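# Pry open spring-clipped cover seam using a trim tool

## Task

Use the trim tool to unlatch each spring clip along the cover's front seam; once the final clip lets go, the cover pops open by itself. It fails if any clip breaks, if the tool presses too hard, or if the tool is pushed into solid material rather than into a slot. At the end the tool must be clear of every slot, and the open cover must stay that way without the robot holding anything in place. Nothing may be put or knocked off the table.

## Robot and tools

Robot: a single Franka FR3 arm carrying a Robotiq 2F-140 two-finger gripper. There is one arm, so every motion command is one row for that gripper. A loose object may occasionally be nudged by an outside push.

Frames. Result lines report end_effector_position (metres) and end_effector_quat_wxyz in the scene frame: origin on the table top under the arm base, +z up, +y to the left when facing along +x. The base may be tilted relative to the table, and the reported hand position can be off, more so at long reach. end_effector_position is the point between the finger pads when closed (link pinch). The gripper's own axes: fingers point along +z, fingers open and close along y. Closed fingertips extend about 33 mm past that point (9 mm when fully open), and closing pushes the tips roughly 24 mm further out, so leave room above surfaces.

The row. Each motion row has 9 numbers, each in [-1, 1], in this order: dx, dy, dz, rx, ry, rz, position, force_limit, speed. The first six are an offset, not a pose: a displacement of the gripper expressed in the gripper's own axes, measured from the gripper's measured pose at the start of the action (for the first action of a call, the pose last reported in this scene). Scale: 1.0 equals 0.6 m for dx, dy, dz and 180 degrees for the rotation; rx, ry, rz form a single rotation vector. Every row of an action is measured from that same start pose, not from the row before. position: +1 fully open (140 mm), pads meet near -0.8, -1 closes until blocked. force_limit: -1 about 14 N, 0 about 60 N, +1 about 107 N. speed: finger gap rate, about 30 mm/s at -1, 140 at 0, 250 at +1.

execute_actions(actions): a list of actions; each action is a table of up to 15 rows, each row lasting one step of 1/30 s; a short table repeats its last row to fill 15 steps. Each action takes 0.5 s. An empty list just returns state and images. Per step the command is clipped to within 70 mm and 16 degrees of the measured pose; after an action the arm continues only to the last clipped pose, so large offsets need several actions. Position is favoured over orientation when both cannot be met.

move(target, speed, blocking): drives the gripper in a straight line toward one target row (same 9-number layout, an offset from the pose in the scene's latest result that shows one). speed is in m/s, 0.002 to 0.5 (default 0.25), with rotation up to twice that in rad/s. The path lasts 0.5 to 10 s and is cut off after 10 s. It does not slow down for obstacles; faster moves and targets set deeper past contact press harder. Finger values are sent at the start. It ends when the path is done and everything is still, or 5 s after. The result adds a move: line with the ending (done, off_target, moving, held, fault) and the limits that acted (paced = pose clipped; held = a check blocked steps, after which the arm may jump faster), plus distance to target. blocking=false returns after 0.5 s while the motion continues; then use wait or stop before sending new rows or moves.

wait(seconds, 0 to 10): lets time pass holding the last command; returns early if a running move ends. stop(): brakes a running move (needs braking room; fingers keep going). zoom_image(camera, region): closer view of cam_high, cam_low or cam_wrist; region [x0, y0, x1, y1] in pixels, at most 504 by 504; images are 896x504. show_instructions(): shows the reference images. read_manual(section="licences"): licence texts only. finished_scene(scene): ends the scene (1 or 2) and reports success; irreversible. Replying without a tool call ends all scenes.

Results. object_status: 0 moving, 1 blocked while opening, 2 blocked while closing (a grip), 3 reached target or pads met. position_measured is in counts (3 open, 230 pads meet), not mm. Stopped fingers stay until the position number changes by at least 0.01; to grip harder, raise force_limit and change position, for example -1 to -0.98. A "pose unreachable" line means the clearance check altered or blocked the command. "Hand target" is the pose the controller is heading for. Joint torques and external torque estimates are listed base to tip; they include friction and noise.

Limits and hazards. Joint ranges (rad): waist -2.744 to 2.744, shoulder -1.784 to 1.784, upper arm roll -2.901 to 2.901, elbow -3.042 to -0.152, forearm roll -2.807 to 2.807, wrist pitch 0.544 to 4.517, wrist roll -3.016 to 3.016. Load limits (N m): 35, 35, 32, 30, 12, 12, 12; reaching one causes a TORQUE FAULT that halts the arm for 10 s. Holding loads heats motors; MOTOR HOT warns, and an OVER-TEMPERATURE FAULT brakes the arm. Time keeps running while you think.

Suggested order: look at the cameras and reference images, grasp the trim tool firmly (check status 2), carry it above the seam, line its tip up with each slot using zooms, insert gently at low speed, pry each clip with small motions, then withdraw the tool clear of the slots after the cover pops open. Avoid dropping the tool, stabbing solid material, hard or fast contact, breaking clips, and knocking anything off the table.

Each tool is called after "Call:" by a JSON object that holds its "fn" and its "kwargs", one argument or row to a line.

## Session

Call:
{"fn": "show_instructions", "kwargs": {

}}

Call:
{"fn": "execute_actions", "kwargs": {
  "actions": []
}}

Reference images for this scene: manual page 1, manual page 2, manual page 3, manual page 4.

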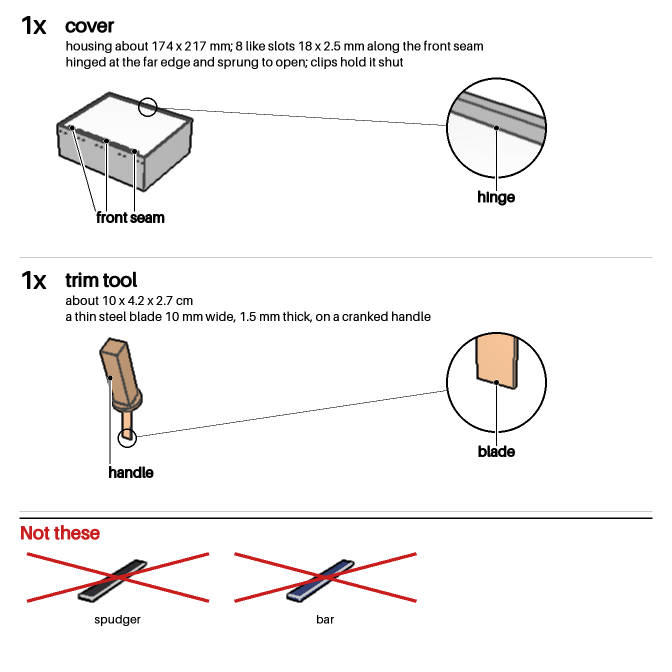

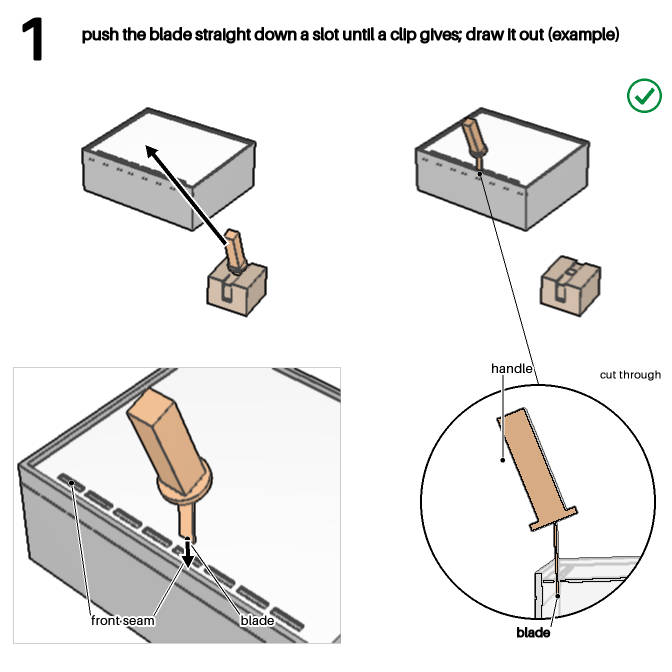

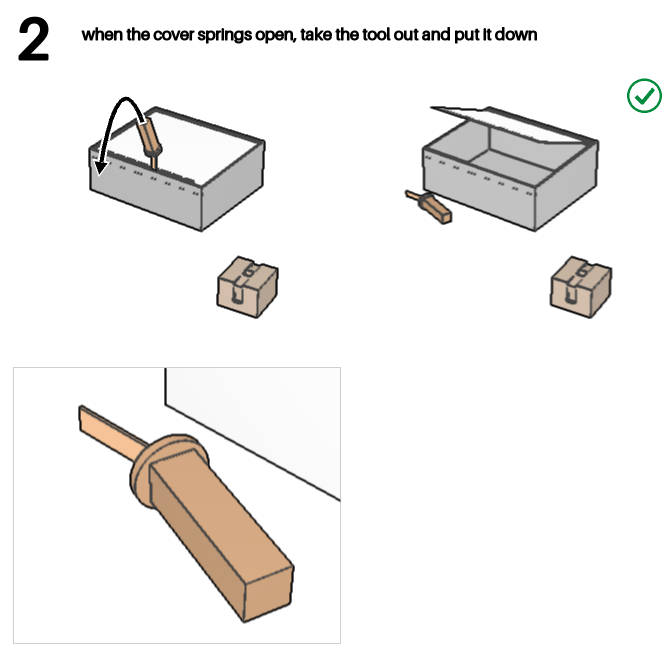

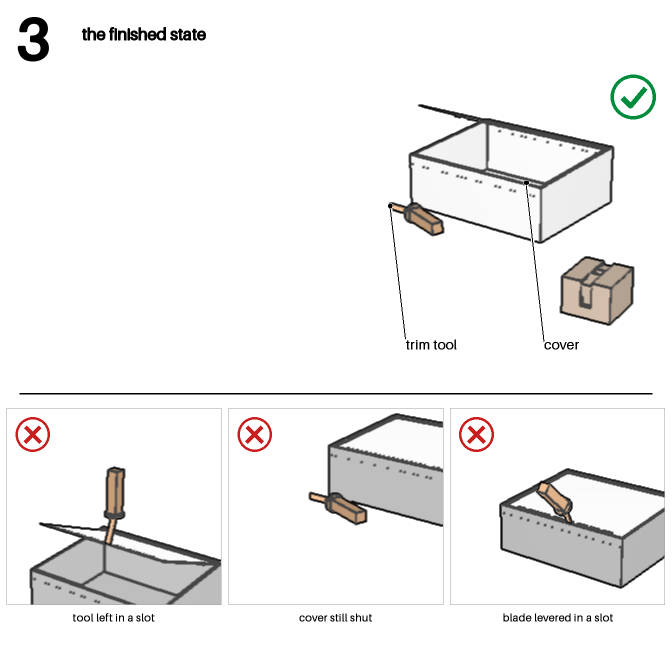

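Scene clock: 0.00 s.
end_effector_position=(+0.0969, +0.2224, +0.2998) position_measured=3 object_status=3 end_effector_quat_wxyz=(+0.153, +0.807, +0.566, +0.063)
Joint positions: [ 1.447 -0.946  0.024 -2.754 -0.265  1.656 -1.252]
Joint velocities: [-0.    -0.001  0.002  0.    -0.001  0.    -0.001]
Joint torques (N m, as the joint torque sensors report them, + toward a larger angle): no reading
External joint torques (N m, as the arm's controller estimates them; a push from outside toward a larger angle lowers the number): no reading
Hand target: +0.097, +0.222, +0.300; +0.153, +0.807, +0.566, +0.063
camera_calibration (this result's frames):
cam_wrist: T_world_to_cam=[[0.92749, -0.185865, 0.324371, -0.144273], [-0.313528, -0.859302, 0.404104, 0.116917], [0.203624, -0.476502, -0.855268, 0.537757], [0, 0, 0, 1]] pos_world=[0.0609688, 0.329894, 0.459477]

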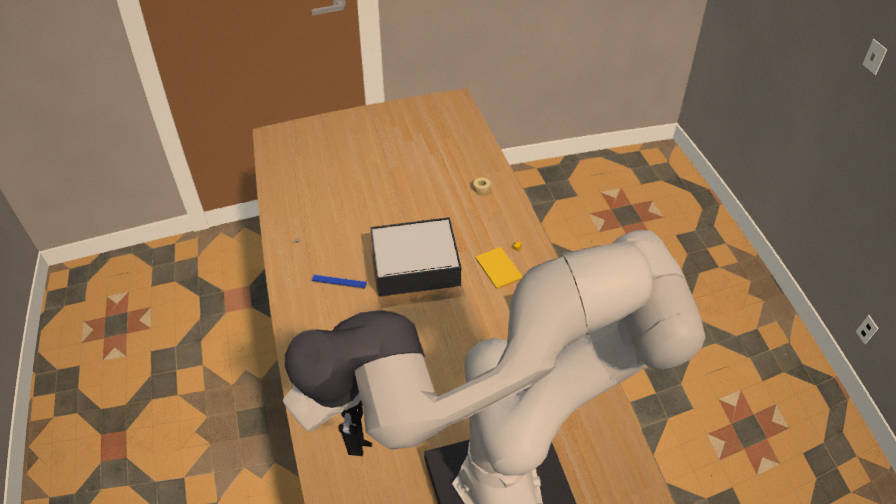

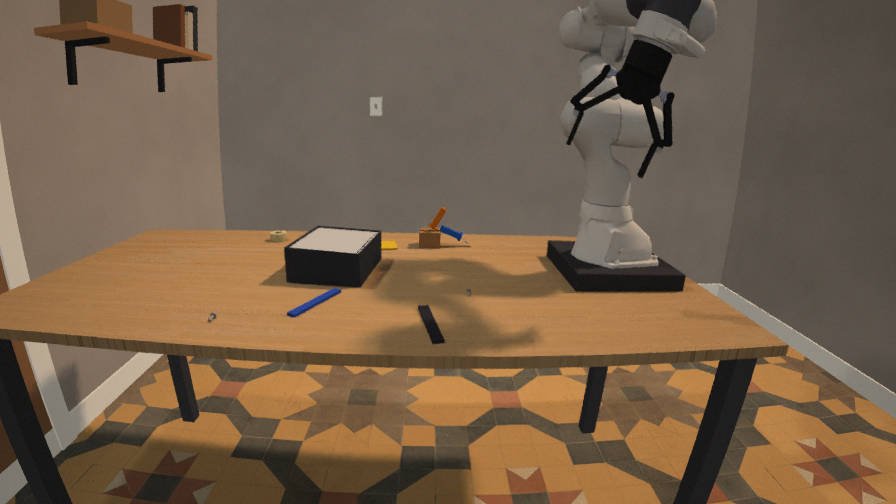

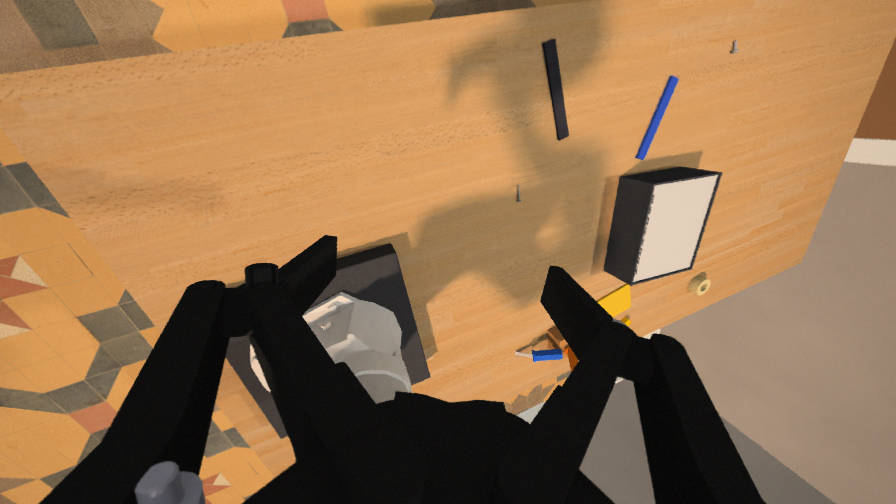

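Call:
{"fn": "zoom_image", "kwargs": {
  "camera": "cam_low",
  "region": [405, 195, 485, 260]
}}

Call:
{"fn": "zoom_image", "kwargs": {
  "camera": "cam_high",
  "region": [355, 205, 475, 305]
}}

Call:
{"fn": "zoom_image", "kwargs": {
  "camera": "cam_low",
  "region": [275, 215, 395, 295]
}}

Region (405, 195, 485, 260) of cam_low's 896x504 image, scaled by 6.300, with more detail than that image has; it fills the top 410 rows of this view, and the rest is white.

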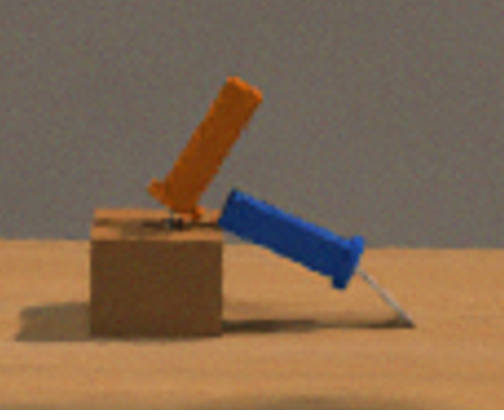

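Region (355, 205, 475, 305) of cam_high's 896x504 image, scaled by 4.200, with more detail than that image has.

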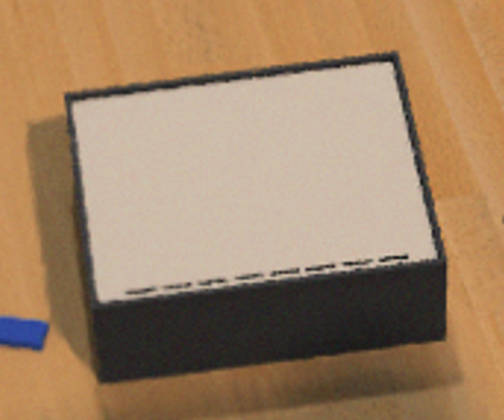

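Region (275, 215, 395, 295) of cam_low's 896x504 image, scaled by 4.200, with more detail than that image has.

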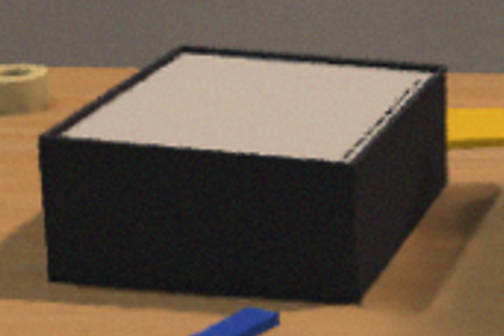

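Call:
{"fn": "move", "kwargs": {
  "target": [-0.131,0.436,0.157,0.1212,-0.0671,0.3812,0.0,0,0],
  "speed": 0.3
}}

Scene clock: 26.07 s.
end_effector_position=(+0.3267, +0.0583, +0.3009) position_measured=129 object_status=3 end_effector_quat_wxyz=(-0.010, +0.999, +0.010, -0.048)
Joint positions: [ 0.798 -0.743 -0.59  -2.523 -0.324  1.772 -1.116]
Joint velocities: [-0.002  0.003  0.001  0.002  0.006  0.007  0.018]
Joint torques (N m, as the joint torque sensors report them, + toward a larger angle): [-1.8  -2.03  7.8  24.6   2.2   2.86  0.5 ]
External joint torques (N m, as the arm's controller estimates them; a push from outside toward a larger angle lowers the number): [-1.67  2.04 -1.04  2.04  1.28  0.53  0.5 ]
Hand target: +0.328, +0.059, +0.301; -0.013, +0.999, +0.002, -0.048
Off the commanded pose: 0.008 m, 2 deg.
move: off_target
camera_calibration (this result's frames):
cam_wrist: T_world_to_cam=[[0.149331, -0.988679, -0.0146383, 0.014796], [-0.903371, -0.142436, 0.404516, 0.198348], [-0.402022, -0.0471832, -0.914414, 0.604392], [0, 0, 0, 1]] pos_world=[0.419951, 0.0713975, 0.472646]

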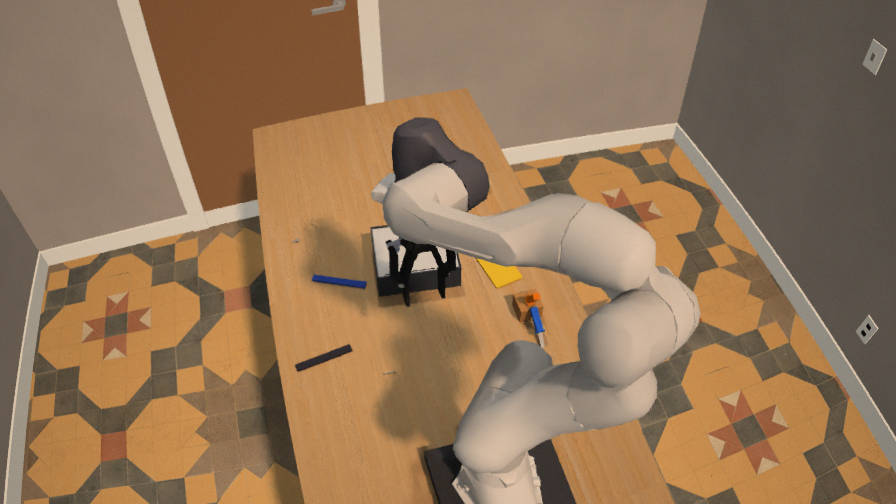

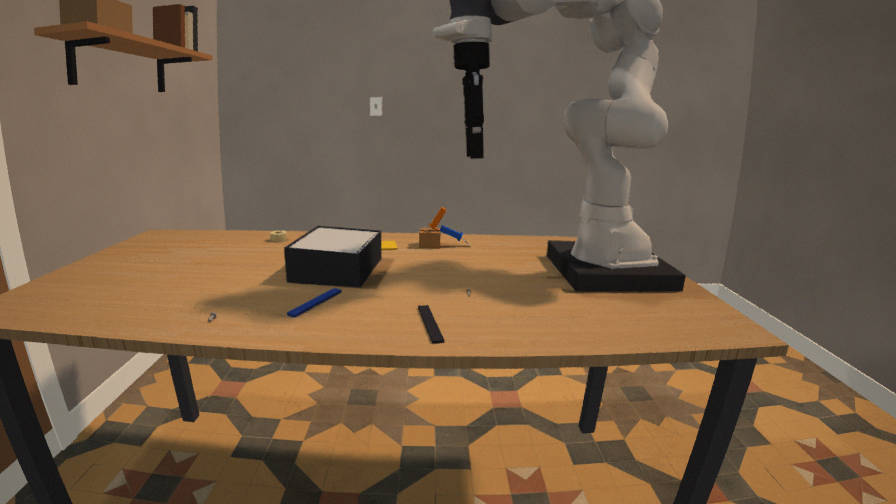

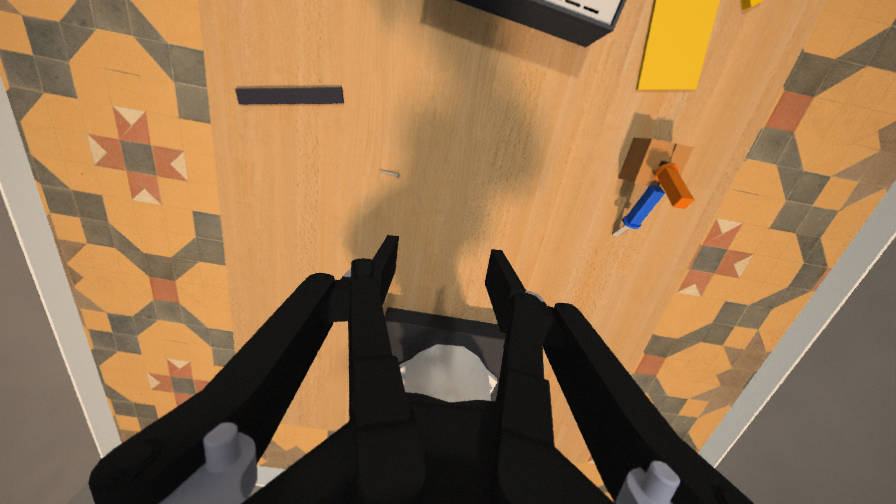

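Call:
{"fn": "move", "kwargs": {
  "target": [0.105,0.46,0.164,-0.007,0,0,0.0,0,0],
  "speed": 0.25
}}

Call:
{"fn": "zoom_image", "kwargs": {
  "camera": "cam_wrist",
  "region": [370, 130, 530, 290]
}}

Scene clock: 31.70 s.
end_effector_position=(+0.3890, -0.2115, +0.1955) position_measured=129 object_status=3 end_effector_quat_wxyz=(-0.002, +0.999, +0.002, -0.045)
Joint positions: [ 0.903 -0.645 -1.333 -2.359 -0.698  1.962 -1.531]
Joint velocities: [ 0.002  0.    -0.     0.001 -0.004 -0.001 -0.028]
Joint torques (N m, as the joint torque sensors report them, + toward a larger angle): [ 0.89  4.87 15.51 20.03 -0.03  2.04 -0.35]
External joint torques (N m, as the arm's controller estimates them; a push from outside toward a larger angle lowers the number): [ 0.82 -1.91 -0.73  1.67 -0.82 -0.26 -0.35]
Hand target: +0.389, -0.213, +0.195; -0.002, +0.999, +0.010, -0.044
Off the commanded pose: 0.006 m, 1 deg.
move: off_target
camera_calibration (this result's frames):
cam_wrist: T_world_to_cam=[[0.134055, -0.99097, 0.00285994, -0.260727], [-0.908259, -0.121711, 0.400316, 0.265907], [-0.396353, -0.0562619, -0.916373, 0.516569], [0, 0, 0, 1]] pos_world=[0.481208, -0.196945, 0.367668]

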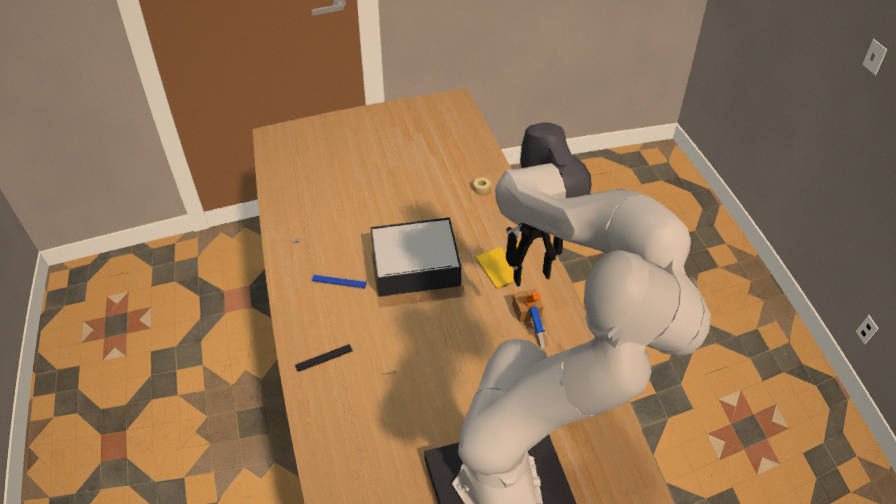

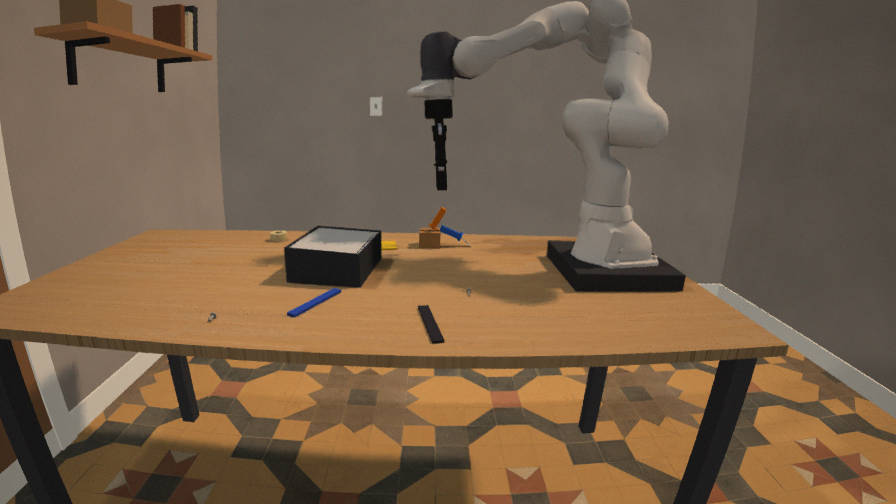

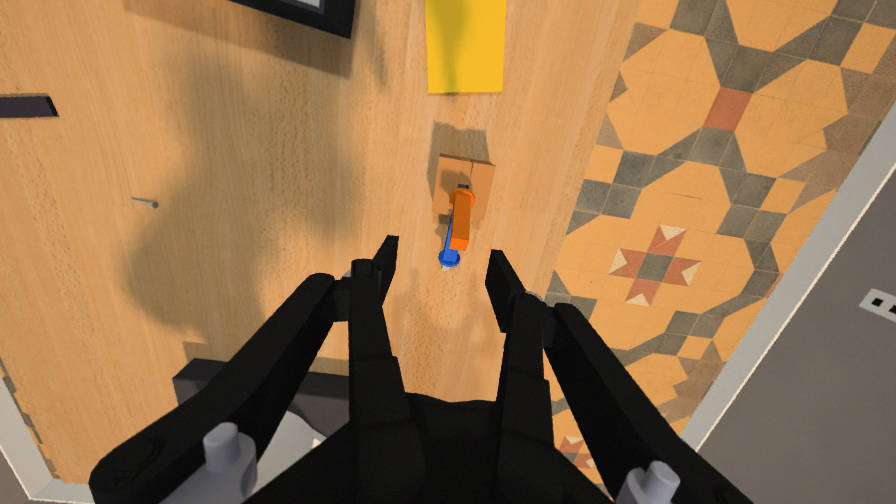

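Region (370, 130, 530, 290) of cam_wrist's 896x504 image, scaled by 3.150, with more detail than that image has.

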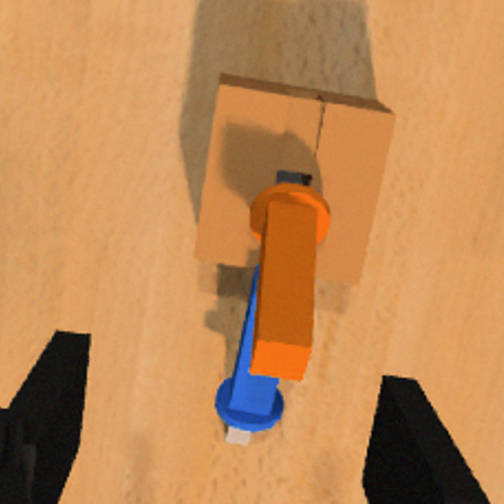

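Call:
{"fn": "move", "kwargs": {
  "target": [0.012,0.02,0.155,0,0,0,-0.3,0,0],
  "speed": 0.12
}}

Call:
{"fn": "zoom_image", "kwargs": {
  "camera": "cam_low",
  "region": [405, 180, 485, 260]
}}

Call:
{"fn": "zoom_image", "kwargs": {
  "camera": "cam_wrist",
  "region": [370, 170, 530, 330]
}}

Scene clock: 42.93 s.
end_effector_position=(+0.3873, -0.2234, +0.1040) position_measured=167 object_status=3 end_effector_quat_wxyz=(-0.004, +0.999, +0.004, -0.046)
Joint positions: [ 1.113 -0.622 -1.666 -2.406 -0.821  2.169 -1.502]
Joint velocities: [ 0.002  0.006 -0.003  0.001  0.001  0.015  0.009]
Joint torques (N m, as the joint torque sensors report them, + toward a larger angle): [-0.07 15.06 14.72 17.14 -0.17  2.84  0.62]
External joint torques (N m, as the arm's controller estimates them; a push from outside toward a larger angle lowers the number): [ 0.09  2.02 -1.23  1.31 -0.85  0.55  0.62]
Hand target: +0.389, -0.225, +0.104; -0.001, +0.999, +0.001, -0.044
Off the commanded pose: 0.002 m, 0 deg.
move: done
camera_calibration (this result's frames):
cam_wrist: T_world_to_cam=[[0.138133, -0.990414, -0.00035898, -0.273201], [-0.906738, -0.126609, 0.402238, 0.297657], [-0.398428, -0.055237, -0.915535, 0.432306], [0, 0, 0, 1]] pos_world=[0.479878, -0.209017, 0.275964]

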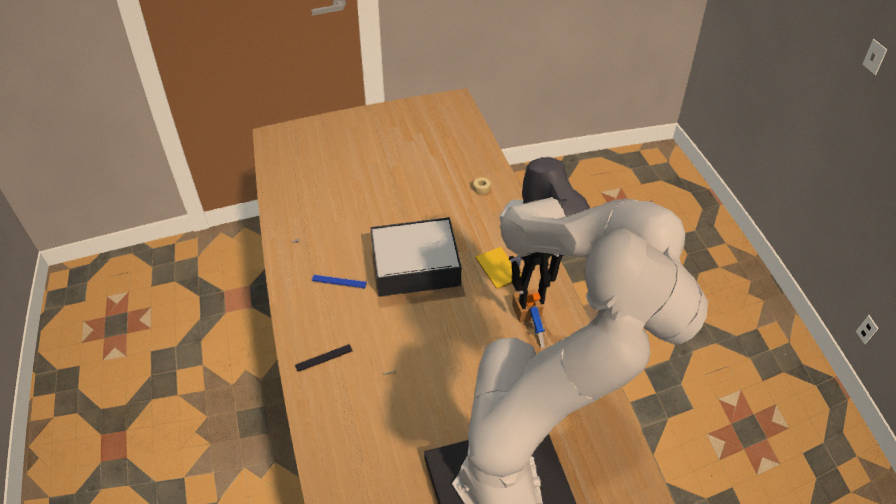

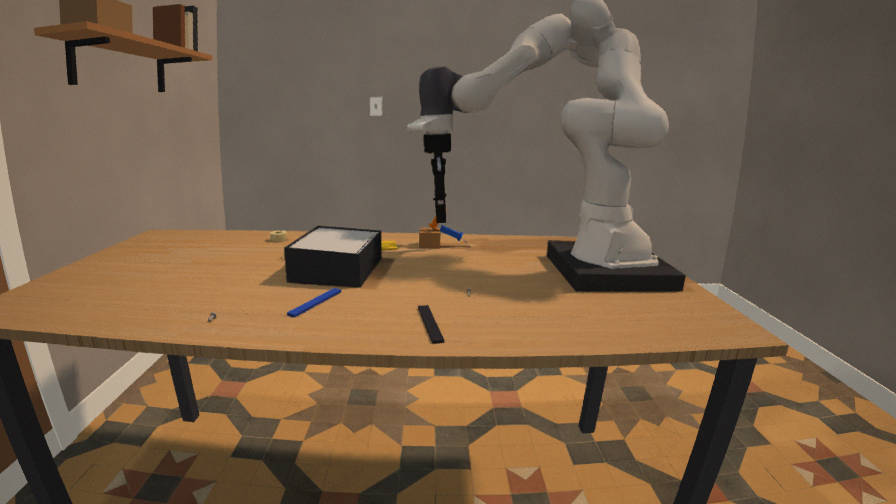

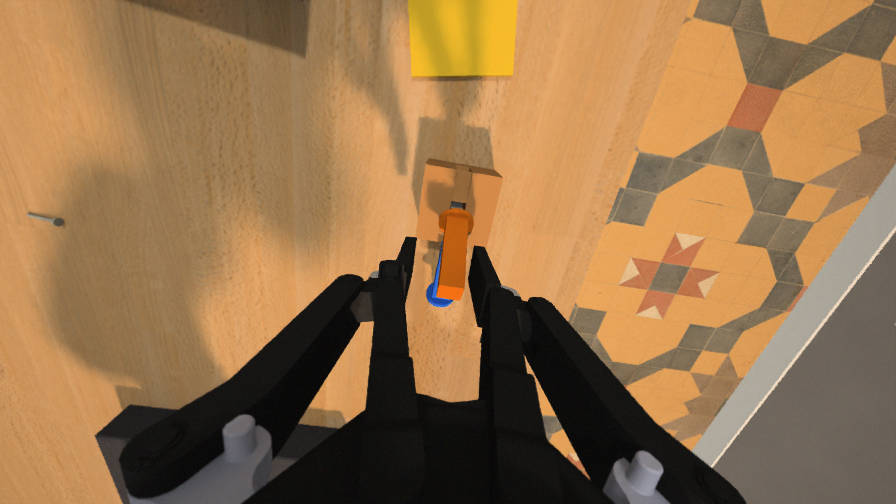

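Region (405, 180, 485, 260) of cam_low's 896x504 image, scaled by 6.300, with more detail than that image has.

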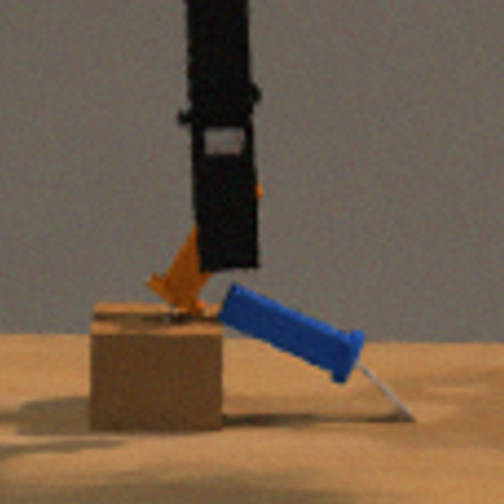

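Region (370, 170, 530, 330) of cam_wrist's 896x504 image, scaled by 3.150, with more detail than that image has.

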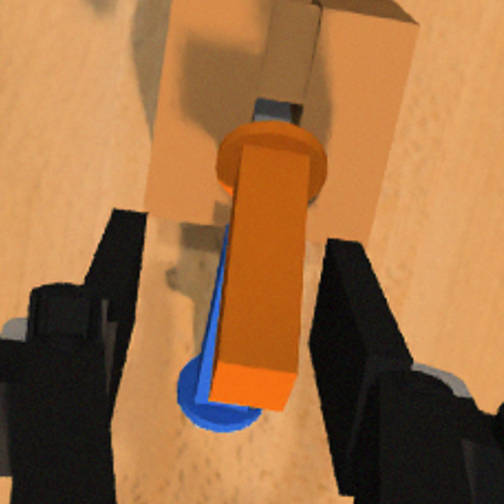

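Call:
{"fn": "move", "kwargs": {
  "target": [0.007,0.014,0.004,-0.002,-0.015,0,-0.3,0,0],
  "speed": 0.04
}}

Call:
{"fn": "zoom_image", "kwargs": {
  "camera": "cam_low",
  "region": [405, 180, 485, 260]
}}

Call:
{"fn": "zoom_image", "kwargs": {
  "camera": "cam_wrist",
  "region": [370, 170, 530, 330]
}}

Scene clock: 47.00 s.
end_effector_position=(+0.3937, -0.2328, +0.1029) position_measured=167 object_status=3 end_effector_quat_wxyz=(+0.003, +0.998, +0.003, -0.065)
Joint positions: [ 1.204 -0.622 -1.73  -2.342 -0.817  2.12  -1.501]
Joint velocities: [ 0.007 -0.003 -0.006  0.005  0.001 -0.022 -0.001]
Joint torques (N m, as the joint torque sensors report them, + toward a larger angle): [ 0.91 12.01 14.32 17.17  1.82  1.48 -0.2 ]
External joint torques (N m, as the arm's controller estimates them; a push from outside toward a larger angle lowers the number): [ 0.98 -3.4  -2.02  1.23  1.14 -0.72 -0.2 ]
Hand target: +0.392, -0.232, +0.102; +0.000, +0.998, +0.005, -0.069
Off the commanded pose: 0.003 m, 1 deg.
move: done
camera_calibration (this result's frames):
cam_wrist: T_world_to_cam=[[0.1365, -0.99061, 0.007676, -0.283647], [-0.890767, -0.119344, 0.438509, 0.294422], [-0.433476, -0.066694, -0.898694, 0.442753], [0, 0, 0, 1]] pos_world=[0.492902, -0.216317, 0.27097]

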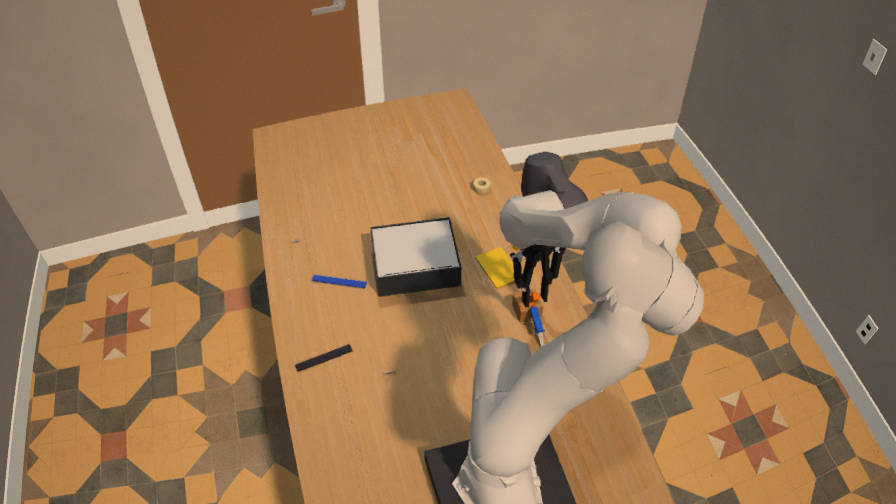

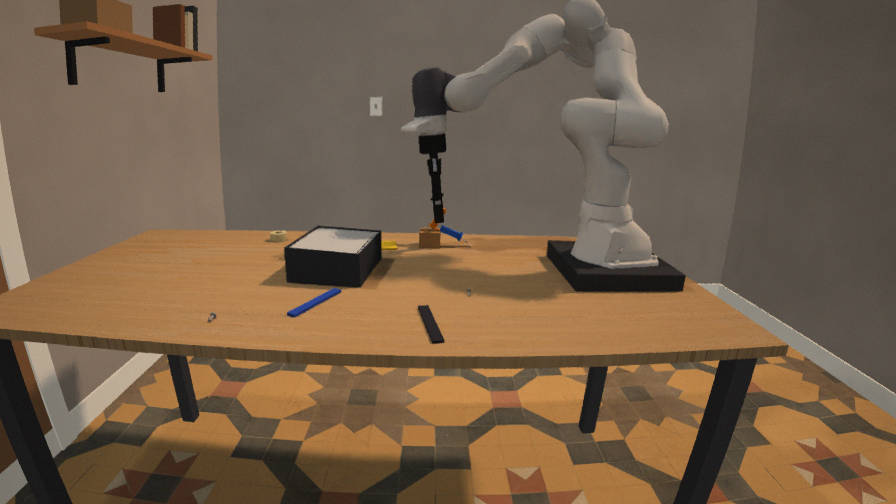

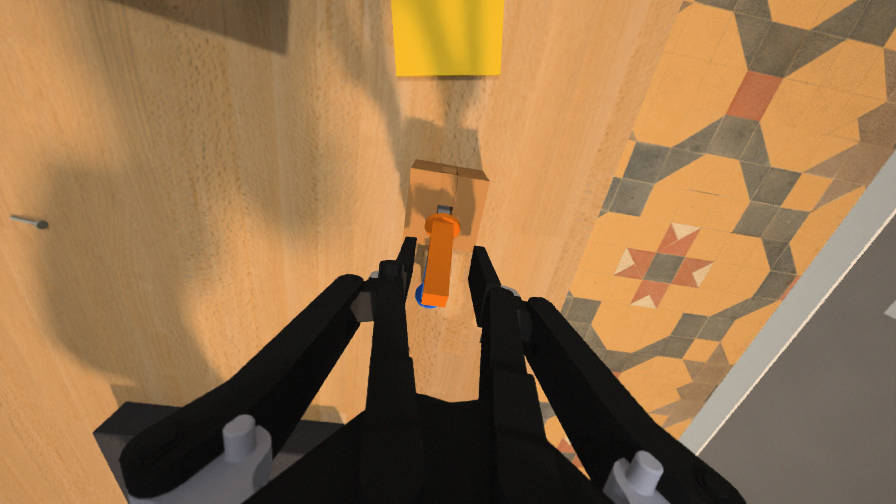

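Region (405, 180, 485, 260) of cam_low's 896x504 image, scaled by 6.300, with more detail than that image has.

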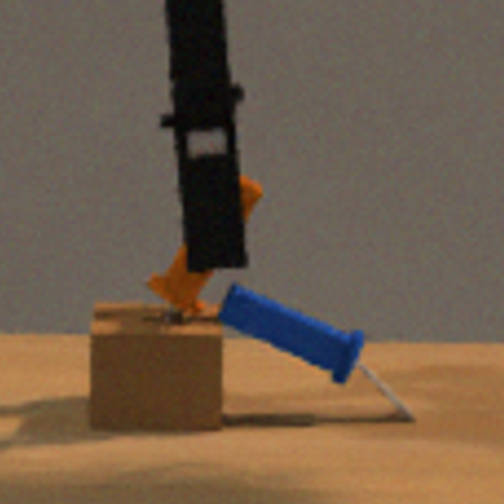

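Region (370, 170, 530, 330) of cam_wrist's 896x504 image, scaled by 3.150, with more detail than that image has.

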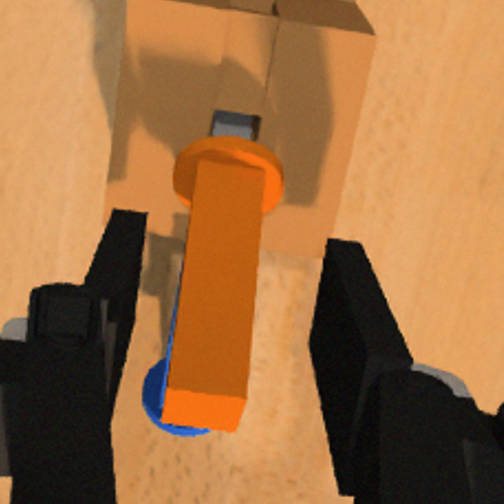

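Call:
{"fn": "execute_actions", "kwargs": {
  "actions": [
    [[0,-0.002,0.003,0.001,0,0,-0.3,0,0],[0,-0.003,0.005,0.001,0,0,-0.3,0,0],[0,-0.004,0.007,0.001,0,0,-0.3,0,0]],
    [[0,0,0,0,0,0,-1,0.6,-0.6]],
    [[0,0,0,0,0,0,-1,0.6,-0.6]]
  ]
}}

Call:
{"fn": "zoom_image", "kwargs": {
  "camera": "cam_low",
  "region": [405, 180, 485, 260]
}}

Scene clock: 53.37 s.
end_effector_position=(+0.3924, -0.2309, +0.0997) position_measured=211 object_status=2 end_effector_quat_wxyz=(+0.001, +0.998, +0.004, -0.067)
Joint positions: [ 1.211 -0.623 -1.739 -2.346 -0.817  2.125 -1.501]
Joint velocities: [ 0.001 -0.001 -0.001 -0.001  0.001  0.001  0.   ]
Joint torques (N m, as the joint torque sensors report them, + toward a larger angle): [-0.27 15.11 16.77 16.45  0.8   2.05  0.14]
External joint torques (N m, as the arm's controller estimates them; a push from outside toward a larger angle lowers the number): [-0.17 -0.44  0.53  0.65  0.11 -0.12  0.15]
External joint torques at the end of the 1st action: [ 1.44 -0.59 -1.    0.08 -0.5   0.53  0.38]
External joint torques at the end of the 2nd action: [-0.11 -0.53  0.36  0.47  0.14 -0.13  0.1 ]
Hand target: +0.392, -0.231, +0.100; +0.001, +0.998, +0.004, -0.067
Off the commanded pose: 0.000 m, 0 deg.
camera_calibration (this result's frames):
cam_wrist: T_world_to_cam=[[0.138187, -0.9904, 0.00339499, -0.281758], [-0.889384, -0.122583, 0.440419, 0.293411], [-0.435775, -0.0638797, -0.897786, 0.440881], [0, 0, 0, 1]] pos_world=[0.492016, -0.214922, 0.267549]

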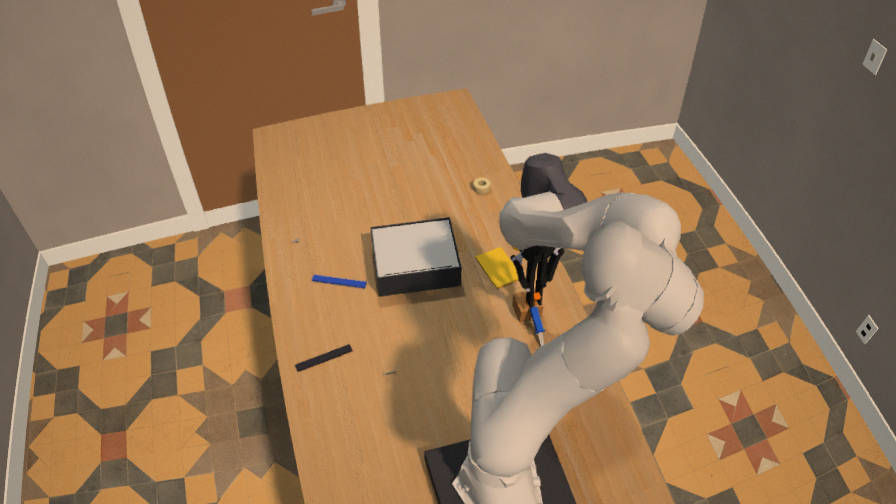

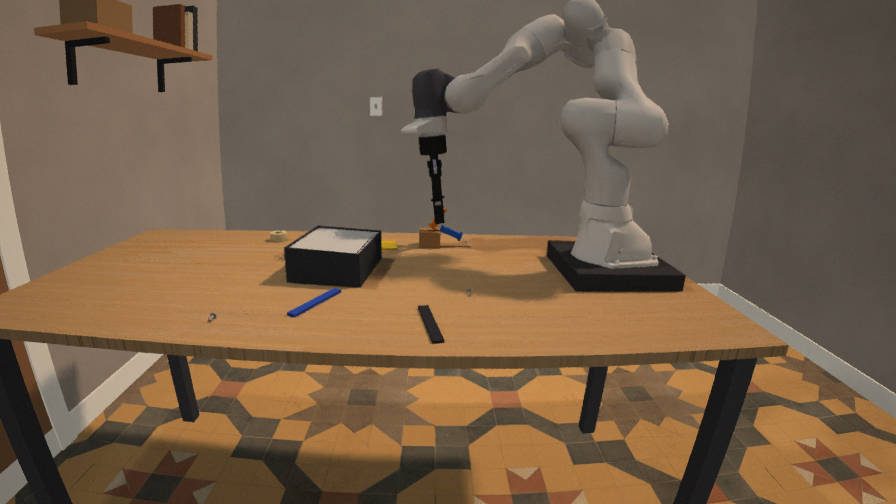

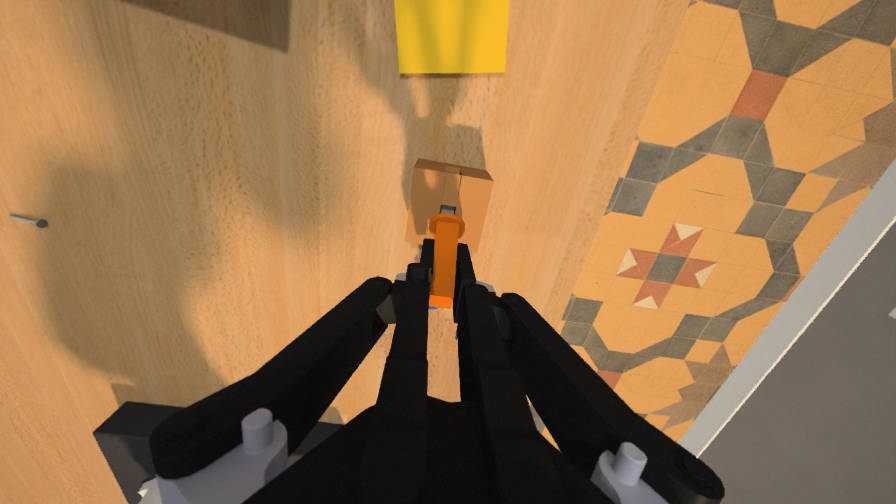

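Region (405, 180, 485, 260) of cam_low's 896x504 image, scaled by 6.300, with more detail than that image has.

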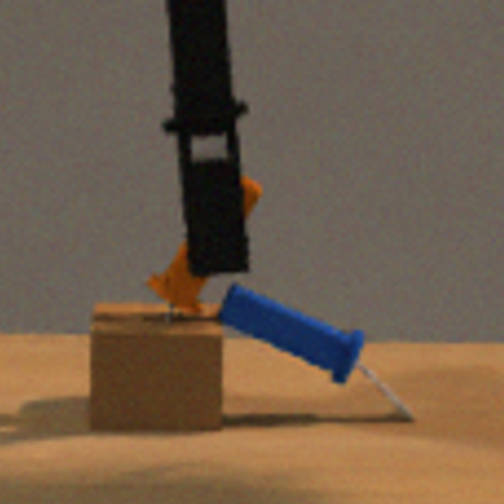

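Call:
{"fn": "move", "kwargs": {
  "target": [-0.018,0,-0.11,0,0,0,-1,0.6,-0.6],
  "speed": 0.06
}}

Call:
{"fn": "zoom_image", "kwargs": {
  "camera": "cam_low",
  "region": [405, 160, 485, 240]
}}

Scene clock: 56.83 s.
end_effector_position=(+0.3908, -0.2303, +0.1643) position_measured=211 object_status=2 end_effector_quat_wxyz=(+0.003, +0.998, +0.002, -0.066)
Joint positions: [ 1.039 -0.619 -1.503 -2.319 -0.735  1.985 -1.539]
Joint velocities: [ 0.    -0.008  0.002  0.001 -0.001 -0.016 -0.005]
Joint torques (N m, as the joint torque sensors report them, + toward a larger angle): [-1.69  8.43 18.16 19.31  1.78  1.44 -0.16]
External joint torques (N m, as the arm's controller estimates them; a push from outside toward a larger angle lowers the number): [-1.63 -2.04  1.75  1.46  1.04 -0.76 -0.15]
Hand target: +0.390, -0.229, +0.165; -0.000, +0.998, +0.005, -0.067
Off the commanded pose: 0.002 m, 0 deg.
move: done
camera_calibration (this result's frames):
cam_wrist: T_world_to_cam=[[0.135018, -0.990821, 0.00666777, -0.28047], [-0.89023, -0.11835, 0.439868, 0.264966], [-0.435041, -0.0653258, -0.898038, 0.497601], [0, 0, 0, 1]] pos_world=[0.490226, -0.214031, 0.332185]

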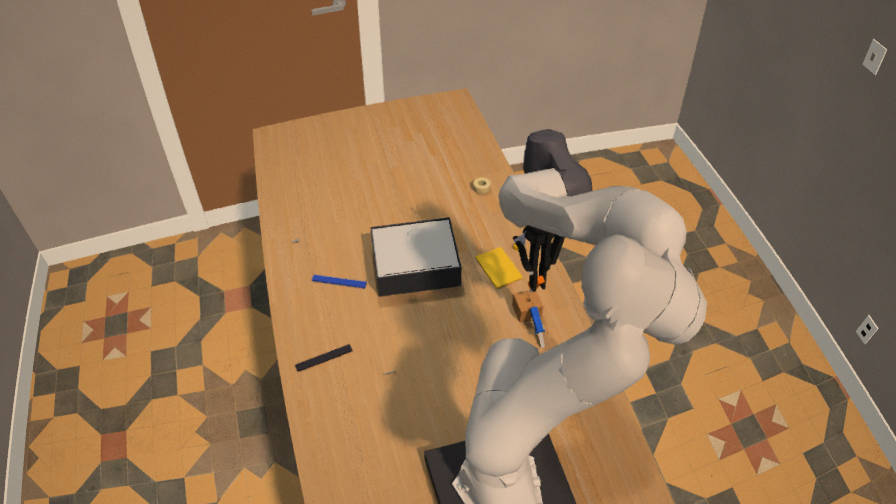

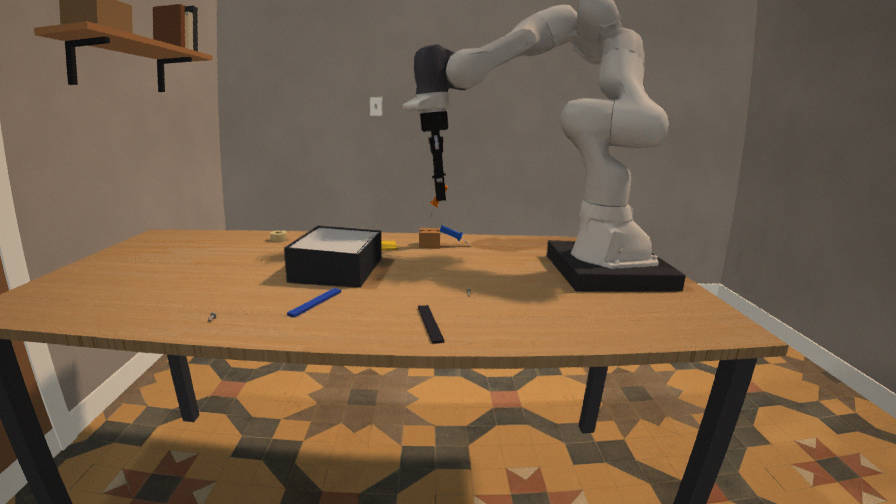

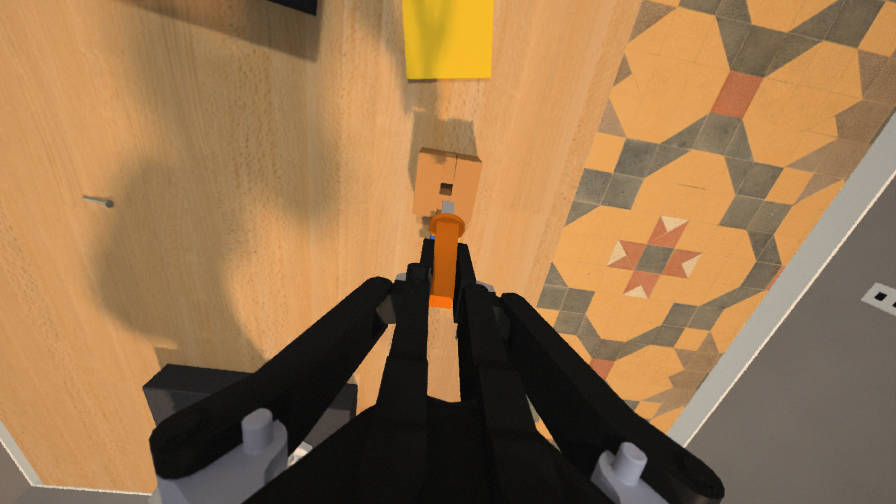

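Region (405, 160, 485, 240) of cam_low's 896x504 image, scaled by 6.300, with more detail than that image has.

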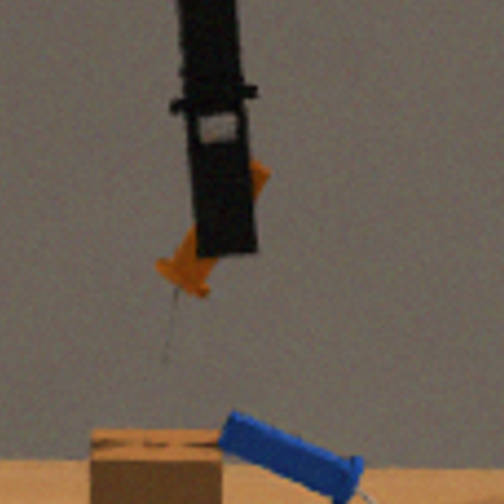

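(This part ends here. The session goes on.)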